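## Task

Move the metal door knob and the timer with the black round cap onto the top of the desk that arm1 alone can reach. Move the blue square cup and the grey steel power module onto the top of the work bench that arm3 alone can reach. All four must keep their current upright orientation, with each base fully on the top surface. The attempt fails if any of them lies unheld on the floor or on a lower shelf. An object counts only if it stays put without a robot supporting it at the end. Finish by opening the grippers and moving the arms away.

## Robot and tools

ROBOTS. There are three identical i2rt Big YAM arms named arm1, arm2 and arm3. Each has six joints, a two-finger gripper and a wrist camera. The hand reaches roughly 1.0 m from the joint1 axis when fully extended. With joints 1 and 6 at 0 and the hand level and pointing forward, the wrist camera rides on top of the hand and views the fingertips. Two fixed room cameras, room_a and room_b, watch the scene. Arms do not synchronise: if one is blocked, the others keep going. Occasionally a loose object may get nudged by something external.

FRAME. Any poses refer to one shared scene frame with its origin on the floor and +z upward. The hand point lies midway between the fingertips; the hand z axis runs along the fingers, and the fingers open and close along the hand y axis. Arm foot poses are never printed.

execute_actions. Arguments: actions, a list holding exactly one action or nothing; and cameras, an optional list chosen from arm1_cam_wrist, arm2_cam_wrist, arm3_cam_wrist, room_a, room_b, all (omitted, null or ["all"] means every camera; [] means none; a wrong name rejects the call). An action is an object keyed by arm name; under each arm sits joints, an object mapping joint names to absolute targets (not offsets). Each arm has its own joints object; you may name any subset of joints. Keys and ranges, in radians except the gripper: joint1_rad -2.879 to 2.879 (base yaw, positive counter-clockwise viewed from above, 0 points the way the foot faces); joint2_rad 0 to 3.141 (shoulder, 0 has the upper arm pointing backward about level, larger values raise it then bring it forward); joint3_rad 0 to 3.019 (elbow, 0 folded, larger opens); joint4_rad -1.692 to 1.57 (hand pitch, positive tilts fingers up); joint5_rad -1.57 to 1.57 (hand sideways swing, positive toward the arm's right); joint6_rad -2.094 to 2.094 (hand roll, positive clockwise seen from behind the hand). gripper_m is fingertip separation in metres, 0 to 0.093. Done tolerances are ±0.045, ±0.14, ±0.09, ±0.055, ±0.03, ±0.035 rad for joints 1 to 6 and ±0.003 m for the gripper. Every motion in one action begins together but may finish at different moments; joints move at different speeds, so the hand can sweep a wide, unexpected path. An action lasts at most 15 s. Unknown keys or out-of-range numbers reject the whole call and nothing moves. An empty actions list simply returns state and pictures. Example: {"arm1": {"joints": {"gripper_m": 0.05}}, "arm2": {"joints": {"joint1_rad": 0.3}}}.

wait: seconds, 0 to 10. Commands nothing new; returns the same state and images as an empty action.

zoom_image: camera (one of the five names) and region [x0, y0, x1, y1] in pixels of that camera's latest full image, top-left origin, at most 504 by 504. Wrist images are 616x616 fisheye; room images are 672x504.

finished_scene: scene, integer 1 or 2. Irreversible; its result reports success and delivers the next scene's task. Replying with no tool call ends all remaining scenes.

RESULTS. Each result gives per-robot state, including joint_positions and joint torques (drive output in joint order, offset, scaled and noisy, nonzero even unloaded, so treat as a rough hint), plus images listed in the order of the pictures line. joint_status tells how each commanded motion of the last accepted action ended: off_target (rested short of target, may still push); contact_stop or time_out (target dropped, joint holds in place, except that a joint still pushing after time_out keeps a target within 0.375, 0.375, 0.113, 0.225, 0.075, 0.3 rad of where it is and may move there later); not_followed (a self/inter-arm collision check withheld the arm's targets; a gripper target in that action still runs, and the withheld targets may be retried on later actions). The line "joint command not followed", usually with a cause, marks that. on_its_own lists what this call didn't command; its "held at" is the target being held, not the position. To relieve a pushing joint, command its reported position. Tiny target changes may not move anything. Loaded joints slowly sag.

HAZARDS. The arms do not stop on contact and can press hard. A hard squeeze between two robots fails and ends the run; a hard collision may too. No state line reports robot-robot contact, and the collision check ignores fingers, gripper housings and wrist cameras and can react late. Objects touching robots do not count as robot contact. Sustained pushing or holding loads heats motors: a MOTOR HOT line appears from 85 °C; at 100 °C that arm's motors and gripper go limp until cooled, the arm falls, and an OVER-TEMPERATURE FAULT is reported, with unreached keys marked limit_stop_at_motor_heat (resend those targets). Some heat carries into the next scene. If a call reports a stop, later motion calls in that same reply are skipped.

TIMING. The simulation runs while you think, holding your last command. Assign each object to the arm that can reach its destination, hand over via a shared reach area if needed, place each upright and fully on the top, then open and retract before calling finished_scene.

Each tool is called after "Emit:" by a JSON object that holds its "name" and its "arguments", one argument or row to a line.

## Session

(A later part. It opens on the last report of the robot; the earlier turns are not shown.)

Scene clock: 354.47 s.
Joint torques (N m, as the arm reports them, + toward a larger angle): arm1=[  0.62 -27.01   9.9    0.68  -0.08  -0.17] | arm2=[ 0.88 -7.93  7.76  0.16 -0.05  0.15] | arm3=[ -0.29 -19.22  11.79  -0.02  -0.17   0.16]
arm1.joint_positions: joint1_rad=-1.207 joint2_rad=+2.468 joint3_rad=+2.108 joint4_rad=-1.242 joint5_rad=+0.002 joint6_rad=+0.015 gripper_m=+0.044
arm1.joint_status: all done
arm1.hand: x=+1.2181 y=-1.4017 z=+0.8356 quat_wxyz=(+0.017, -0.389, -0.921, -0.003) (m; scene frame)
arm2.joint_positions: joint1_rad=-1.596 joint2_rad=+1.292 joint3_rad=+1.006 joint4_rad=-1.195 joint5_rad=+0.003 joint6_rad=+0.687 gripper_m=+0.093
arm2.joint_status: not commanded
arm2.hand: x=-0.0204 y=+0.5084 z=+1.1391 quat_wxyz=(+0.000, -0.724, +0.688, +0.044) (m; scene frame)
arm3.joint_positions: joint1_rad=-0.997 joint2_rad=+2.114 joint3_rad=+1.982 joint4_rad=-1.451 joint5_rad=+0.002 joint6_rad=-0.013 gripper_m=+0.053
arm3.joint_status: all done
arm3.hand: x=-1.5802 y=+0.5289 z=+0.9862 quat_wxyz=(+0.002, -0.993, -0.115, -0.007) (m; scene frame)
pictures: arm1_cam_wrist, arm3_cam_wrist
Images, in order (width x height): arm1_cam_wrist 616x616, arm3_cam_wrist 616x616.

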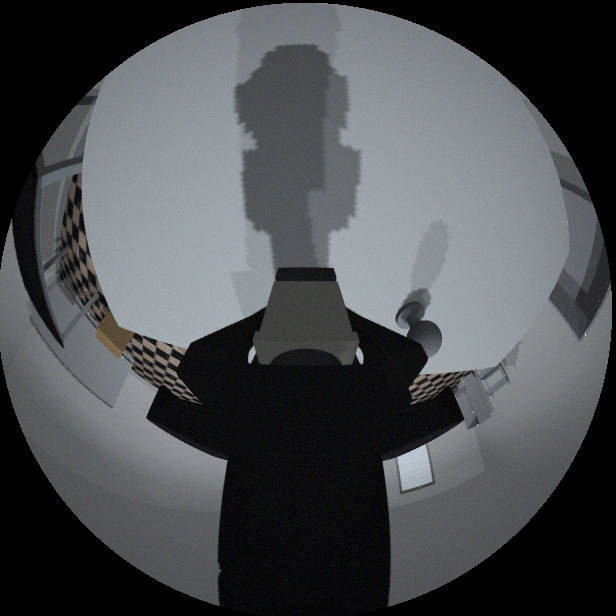

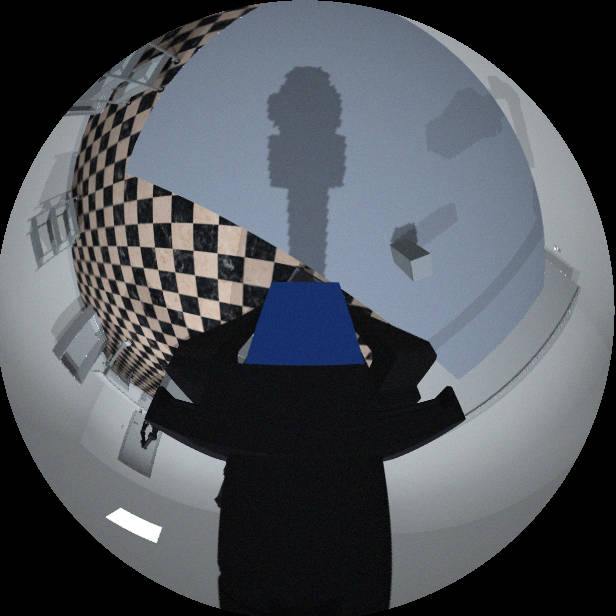

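Emit:
{"name": "execute_actions", "arguments": {
  "actions": [
    {"arm1":{"joints":{"joint2_rad":2.51,"joint4_rad":-1.17}},"arm3":{"joints":{"joint1_rad":-1.8,"joint2_rad":2.25,"joint3_rad":2.15,"joint4_rad":-1.47}}}
  ],
  "cameras": ["arm3_cam_wrist"]
}}

Scene clock: 360.87 s.
Joint torques (N m, as the arm reports them, + toward a larger angle): arm1=[  0.65 -24.     9.94   0.87  -0.08  -0.17] | arm2=[ 0.84 -7.85  7.76  0.19 -0.05  0.15] | arm3=[  0.08 -21.55  13.99   0.06  -0.09   0.15]
arm1.joint_positions: joint1_rad=-1.207 joint2_rad=+2.477 joint3_rad=+2.108 joint4_rad=-1.184 joint5_rad=+0.002 joint6_rad=+0.015 gripper_m=+0.044
arm1.joint_status: all done
arm1.hand: x=+1.2269 y=-1.4106 z=+0.8293 quat_wxyz=(-0.005, -0.389, -0.921, +0.007) (m; scene frame)
arm2.joint_positions: joint1_rad=-1.596 joint2_rad=+1.292 joint3_rad=+1.006 joint4_rad=-1.195 joint5_rad=+0.003 joint6_rad=+0.687 gripper_m=+0.093
arm2.joint_status: not commanded
arm2.hand: x=-0.0204 y=+0.5084 z=+1.1391 quat_wxyz=(+0.000, -0.724, +0.688, +0.044) (m; scene frame)
arm3.joint_positions: joint1_rad=-1.802 joint2_rad=+2.279 joint3_rad=+2.107 joint4_rad=-1.465 joint5_rad=+0.000 joint6_rad=-0.012 gripper_m=+0.053
arm3.joint_status: all done
arm3.hand: x=-1.5091 y=+1.0460 z=+0.9266 quat_wxyz=(-0.009, -0.958, +0.284, -0.032) (m; scene frame)
pictures: arm3_cam_wrist
Images, in order (width x height): arm3_cam_wrist 616x616.

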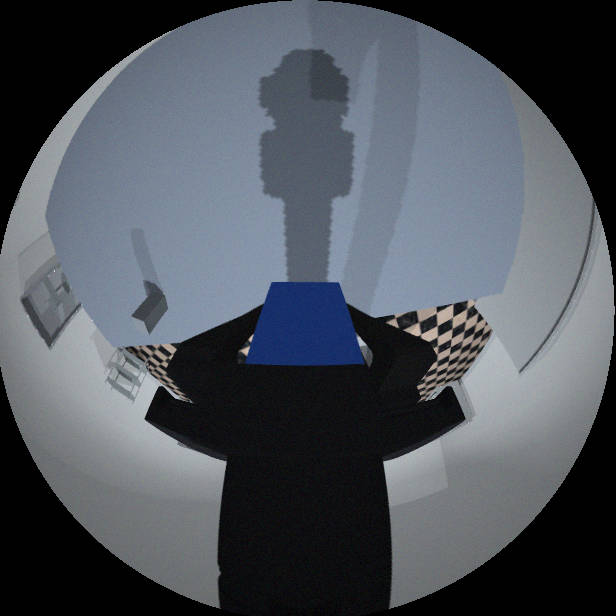

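Emit:
{"name": "execute_actions", "arguments": {
  "actions": [
    {"arm1":{"joints":{"joint2_rad":2.56,"joint4_rad":-1.15}},"arm3":{"joints":{"joint1_rad":-1.75,"joint2_rad":2.53,"joint3_rad":2.44,"joint4_rad":-1.43}}}
  ],
  "cameras": ["arm1_cam_wrist","arm3_cam_wrist"]
}}

Scene clock: 369.63 s.
Joint torques (N m, as the arm reports them, + toward a larger angle): arm1=[  0.64 -25.48   9.67   0.73  -0.08  -0.17] | arm2=[ 1.02 -8.04  7.74  0.19 -0.04  0.14] | arm3=[ -0.29 -24.26  14.62   0.5   -0.09   0.15]
arm1.joint_positions: joint1_rad=-1.207 joint2_rad=+2.545 joint3_rad=+2.108 joint4_rad=-1.163 joint5_rad=+0.002 joint6_rad=+0.015 gripper_m=+0.044
arm1.joint_status: all done
arm1.hand: x=+1.2193 y=-1.4034 z=+0.7821 quat_wxyz=(+0.016, -0.389, -0.921, -0.002) (m; scene frame)
arm2.joint_positions: joint1_rad=-1.596 joint2_rad=+1.292 joint3_rad=+1.006 joint4_rad=-1.195 joint5_rad=+0.003 joint6_rad=+0.687 gripper_m=+0.093
arm2.joint_status: not commanded
arm2.hand: x=-0.0204 y=+0.5084 z=+1.1391 quat_wxyz=(+0.000, -0.724, +0.688, +0.044) (m; scene frame)
arm3.joint_positions: joint1_rad=-1.745 joint2_rad=+2.568 joint3_rad=+2.392 joint4_rad=-1.436 joint5_rad=+0.000 joint6_rad=-0.012 gripper_m=+0.053
arm3.joint_status: all done
arm3.hand: x=-1.5836 y=+1.0451 z=+0.8297 quat_wxyz=(-0.005, -0.966, +0.257, -0.020) (m; scene frame)
pictures: arm1_cam_wrist, arm3_cam_wrist
Images, in order (width x height): arm1_cam_wrist 616x616, arm3_cam_wrist 616x616.

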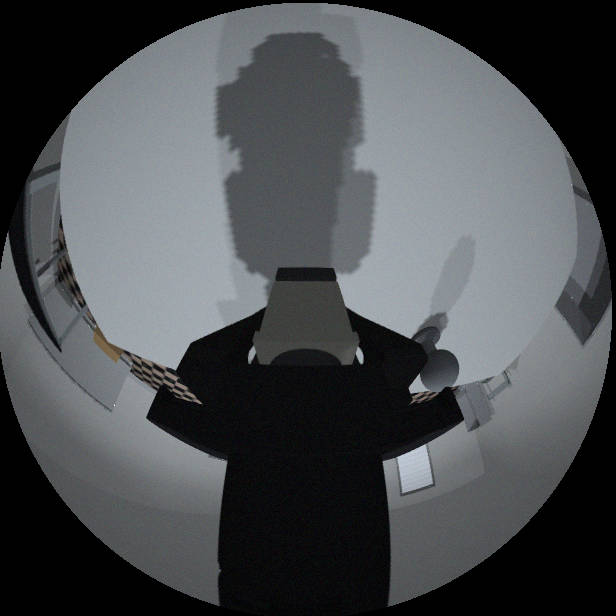

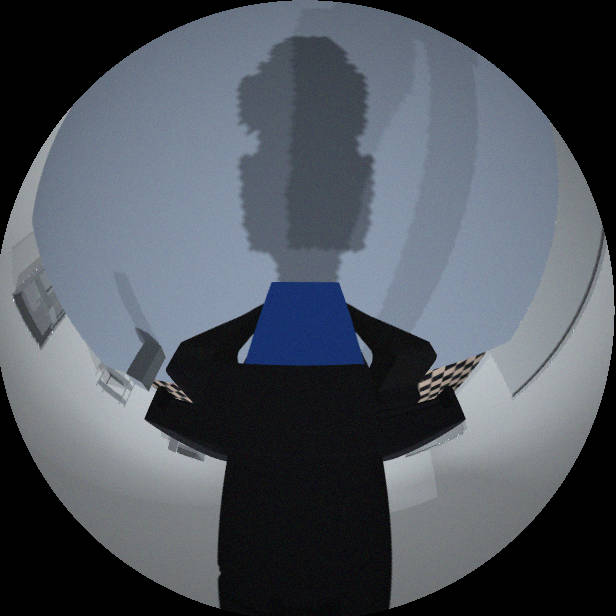

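Emit:
{"name": "execute_actions", "arguments": {
  "actions": [
    {"arm1":{"joints":{"joint2_rad":2.545,"joint4_rad":-1.12}},"arm3":{"joints":{"joint2_rad":2.59,"joint4_rad":-1.37}}}
  ],
  "cameras": ["arm3_cam_wrist"]
}}

Emit:
{"name": "execute_actions", "arguments": {
  "actions": [
    {"arm1":{"joints":{"gripper_m":0.093}}}
  ],
  "cameras": ["arm1_cam_wrist"]
}}

Scene clock: 374.60 s.
Joint torques (N m, as the arm reports them, + toward a larger angle): arm1=[  0.65 -26.6    9.69   0.82  -0.08  -0.17] | arm2=[ 0.55 -7.86  7.77  0.16 -0.03  0.15] | arm3=[ -0.42 -21.92  14.51   0.73  -0.09   0.16]
arm1.joint_positions: joint1_rad=-1.207 joint2_rad=+2.545 joint3_rad=+2.108 joint4_rad=-1.134 joint5_rad=+0.002 joint6_rad=+0.015 gripper_m=+0.044
arm1.joint_status: all done
arm1.hand: x=+1.2244 y=-1.4085 z=+0.7819 quat_wxyz=(+0.003, -0.389, -0.921, +0.003) (m; scene frame)
arm2.joint_positions: joint1_rad=-1.596 joint2_rad=+1.292 joint3_rad=+1.006 joint4_rad=-1.195 joint5_rad=+0.003 joint6_rad=+0.687 gripper_m=+0.093
arm2.joint_status: not commanded
arm2.hand: x=-0.0204 y=+0.5084 z=+1.1391 quat_wxyz=(+0.000, -0.724, +0.688, +0.044) (m; scene frame)
arm3.joint_positions: joint1_rad=-1.745 joint2_rad=+2.590 joint3_rad=+2.393 joint4_rad=-1.381 joint5_rad=+0.000 joint6_rad=-0.012 gripper_m=+0.053
arm3.joint_status: all done
arm3.hand: x=-1.5922 y=+1.0502 z=+0.8135 quat_wxyz=(-0.001, -0.966, +0.257, -0.004) (m; scene frame)
pictures: arm3_cam_wrist
Images, in order (width x height): arm3_cam_wrist 616x616.

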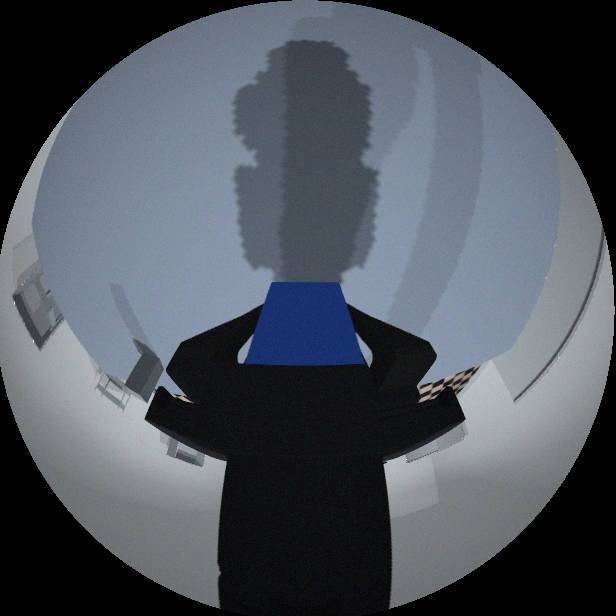

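Scene clock: 375.30 s.
Joint torques (N m, as the arm reports them, + toward a larger angle): arm1=[  0.67 -26.56   9.72   0.83  -0.08  -0.17] | arm2=[ 0.94 -7.66  7.81  0.19 -0.04  0.14] | arm3=[ -0.26 -21.65  14.59   0.74  -0.09   0.15]
arm1.joint_positions: joint1_rad=-1.207 joint2_rad=+2.545 joint3_rad=+2.108 joint4_rad=-1.134 joint5_rad=+0.002 joint6_rad=+0.015 gripper_m=+0.093
arm1.joint_status: all done
arm1.hand: x=+1.2244 y=-1.4085 z=+0.7819 quat_wxyz=(+0.003, -0.388, -0.921, +0.003) (m; scene frame)
arm2.joint_positions: joint1_rad=-1.596 joint2_rad=+1.292 joint3_rad=+1.006 joint4_rad=-1.195 joint5_rad=+0.003 joint6_rad=+0.687 gripper_m=+0.093
arm2.joint_status: not commanded
arm2.hand: x=-0.0204 y=+0.5084 z=+1.1391 quat_wxyz=(+0.000, -0.724, +0.688, +0.044) (m; scene frame)
arm3.joint_positions: joint1_rad=-1.745 joint2_rad=+2.590 joint3_rad=+2.393 joint4_rad=-1.381 joint5_rad=+0.000 joint6_rad=-0.012 gripper_m=+0.053
arm3.joint_status: not commanded
arm3.hand: x=-1.5922 y=+1.0502 z=+0.8135 quat_wxyz=(-0.001, -0.966, +0.257, -0.004) (m; scene frame)
pictures: arm1_cam_wrist
Images, in order (width x height): arm1_cam_wrist 616x616.

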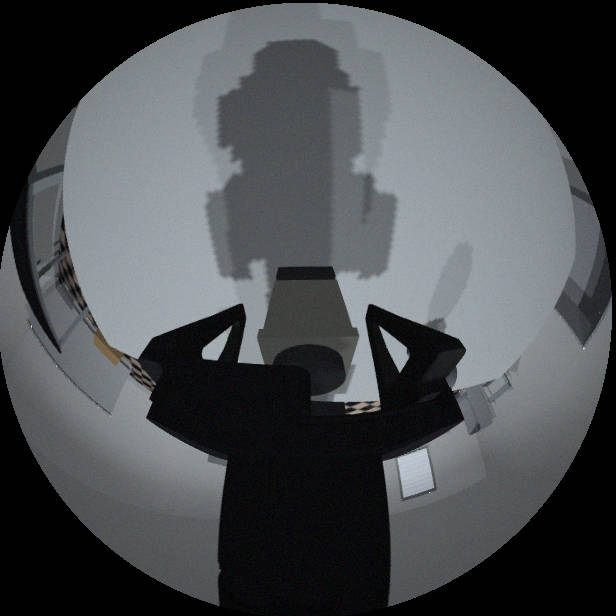

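Emit:
{"name": "execute_actions", "arguments": {
  "actions": [
    {"arm1":{"joints":{"joint2_rad":2.1,"joint3_rad":1.95,"joint4_rad":-1.42}},"arm3":{"joints":{"joint2_rad":2.64,"joint4_rad":-1.35}}}
  ],
  "cameras": ["arm1_cam_wrist"]
}}

Scene clock: 380.80 s.
Joint torques (N m, as the arm reports them, + toward a larger angle): arm1=[  0.67 -20.88   8.12  -0.1   -0.08  -0.17] | arm2=[ 1.01 -8.03  7.68  0.14 -0.05  0.12] | arm3=[ -0.39 -20.86  13.36   0.64  -0.11   0.15]
arm1.joint_positions: joint1_rad=-1.207 joint2_rad=+2.072 joint3_rad=+1.945 joint4_rad=-1.407 joint5_rad=+0.002 joint6_rad=+0.015 gripper_m=+0.093
arm1.joint_status: all done
arm1.hand: x=+1.1777 y=-1.3597 z=+1.0381 quat_wxyz=(-0.014, -0.388, -0.921, +0.010) (m; scene frame)
arm2.joint_positions: joint1_rad=-1.596 joint2_rad=+1.292 joint3_rad=+1.006 joint4_rad=-1.195 joint5_rad=+0.003 joint6_rad=+0.687 gripper_m=+0.093
arm2.joint_status: not commanded
arm2.hand: x=-0.0204 y=+0.5084 z=+1.1391 quat_wxyz=(+0.000, -0.724, +0.688, +0.044) (m; scene frame)
arm3.joint_positions: joint1_rad=-1.745 joint2_rad=+2.624 joint3_rad=+2.404 joint4_rad=-1.358 joint5_rad=+0.000 joint6_rad=-0.012 gripper_m=+0.053
arm3.joint_status: all done
arm3.hand: x=-1.5945 y=+1.0520 z=+0.7929 quat_wxyz=(-0.001, -0.966, +0.257, -0.004) (m; scene frame)
pictures: arm1_cam_wrist
Images, in order (width x height): arm1_cam_wrist 616x616.

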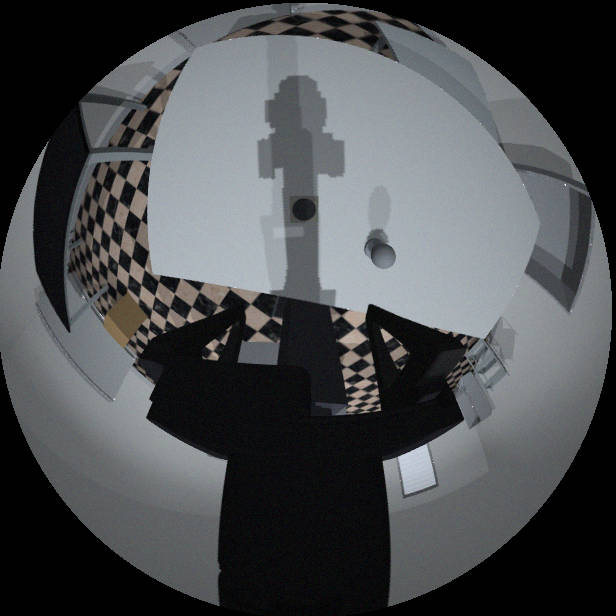

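Now at .793, q3 torque dropped: contact. Release.

Emit:
{"name": "execute_actions", "arguments": {
  "actions": [
    {"arm3":{"joints":{"joint2_rad":2.624,"gripper_m":0.093}}}
  ],
  "cameras": ["arm3_cam_wrist"]
}}

Emit:
{"name": "execute_actions", "arguments": {
  "actions": [
    {"arm3":{"joints":{"joint2_rad":2.15,"joint3_rad":2.2,"joint4_rad":-1.55}}}
  ],
  "cameras": ["arm3_cam_wrist","room_a","room_b"]
}}

Scene clock: 387.37 s.
Joint torques (N m, as the arm reports them, + toward a larger angle): arm1=[  0.68 -21.04   8.14  -0.1   -0.08  -0.17] | arm2=[ 0.94 -7.91  7.73  0.15 -0.03  0.14] | arm3=[ -0.32 -22.2   13.41   0.62  -0.11   0.15]
arm1.joint_positions: joint1_rad=-1.207 joint2_rad=+2.072 joint3_rad=+1.945 joint4_rad=-1.407 joint5_rad=+0.002 joint6_rad=+0.015 gripper_m=+0.093
arm1.joint_status: not commanded
arm1.hand: x=+1.1777 y=-1.3597 z=+1.0381 quat_wxyz=(-0.014, -0.388, -0.921, +0.010) (m; scene frame)
arm2.joint_positions: joint1_rad=-1.596 joint2_rad=+1.292 joint3_rad=+1.006 joint4_rad=-1.195 joint5_rad=+0.003 joint6_rad=+0.687 gripper_m=+0.093
arm2.joint_status: not commanded
arm2.hand: x=-0.0204 y=+0.5084 z=+1.1391 quat_wxyz=(+0.000, -0.724, +0.688, +0.044) (m; scene frame)
arm3.joint_positions: joint1_rad=-1.745 joint2_rad=+2.624 joint3_rad=+2.404 joint4_rad=-1.358 joint5_rad=+0.000 joint6_rad=-0.012 gripper_m=+0.093
arm3.joint_status: all done
arm3.hand: x=-1.5945 y=+1.0520 z=+0.7929 quat_wxyz=(-0.001, -0.966, +0.257, -0.004) (m; scene frame)
pictures: arm3_cam_wrist
Images, in order (width x height): arm3_cam_wrist 616x616.

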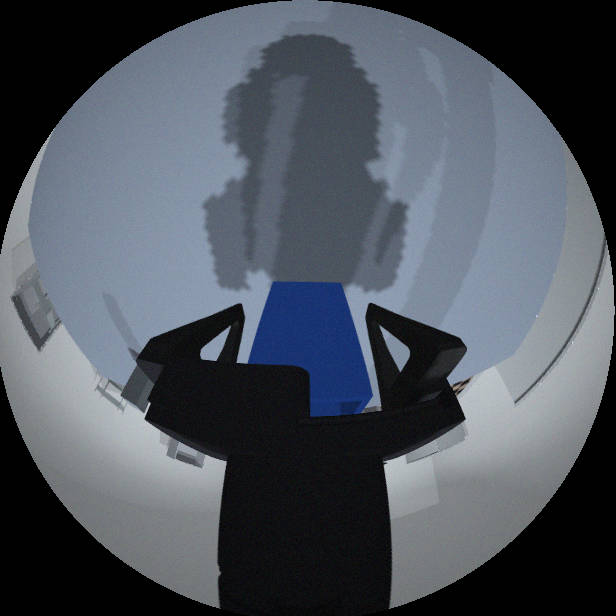

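Scene clock: 389.17 s.
Joint torques (N m, as the arm reports them, + toward a larger angle): arm1=[  0.7  -21.05   8.14  -0.1   -0.08  -0.17] | arm2=[ 1.09 -7.84  7.77  0.24 -0.05  0.14] | arm3=[ -0.26 -19.6   11.65   0.08  -0.12   0.16]
arm1.joint_positions: joint1_rad=-1.207 joint2_rad=+2.072 joint3_rad=+1.945 joint4_rad=-1.407 joint5_rad=+0.002 joint6_rad=+0.015 gripper_m=+0.093
arm1.joint_status: not commanded
arm1.hand: x=+1.1777 y=-1.3597 z=+1.0381 quat_wxyz=(-0.014, -0.388, -0.921, +0.010) (m; scene frame)
arm2.joint_positions: joint1_rad=-1.596 joint2_rad=+1.292 joint3_rad=+1.006 joint4_rad=-1.195 joint5_rad=+0.003 joint6_rad=+0.687 gripper_m=+0.093
arm2.joint_status: not commanded
arm2.hand: x=-0.0204 y=+0.5084 z=+1.1391 quat_wxyz=(+0.000, -0.724, +0.688, +0.044) (m; scene frame)
arm3.joint_positions: joint1_rad=-1.745 joint2_rad=+2.159 joint3_rad=+2.185 joint4_rad=-1.541 joint5_rad=+0.000 joint6_rad=-0.012 gripper_m=+0.093
arm3.joint_status: all done
arm3.hand: x=-1.5332 y=+1.0157 z=+1.0355 quat_wxyz=(+0.008, -0.966, +0.257, +0.026) (m; scene frame)
pictures: arm3_cam_wrist, room_a, room_b
Images, in order (width x height): arm3_cam_wrist 616x616, room_a 672x504, room_b 672x504.

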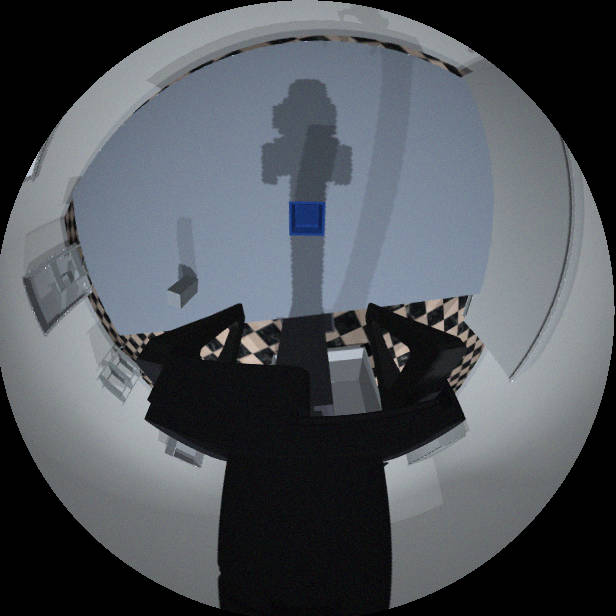

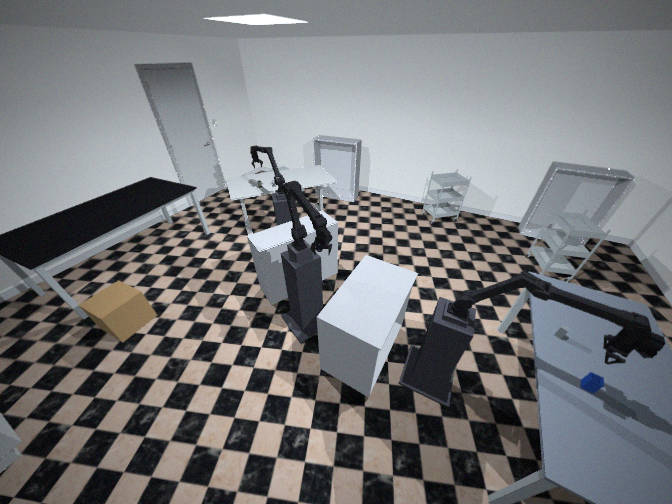

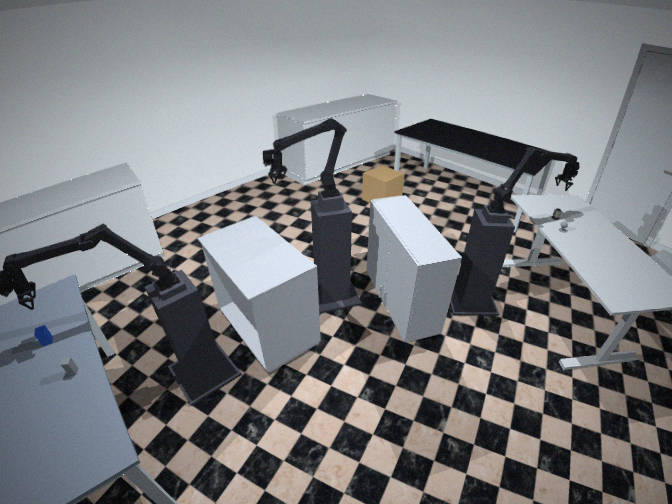

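Emit:
{"name": "finished_scene", "arguments": {
  "scene": 2
}}

The scene is finished: the task was done.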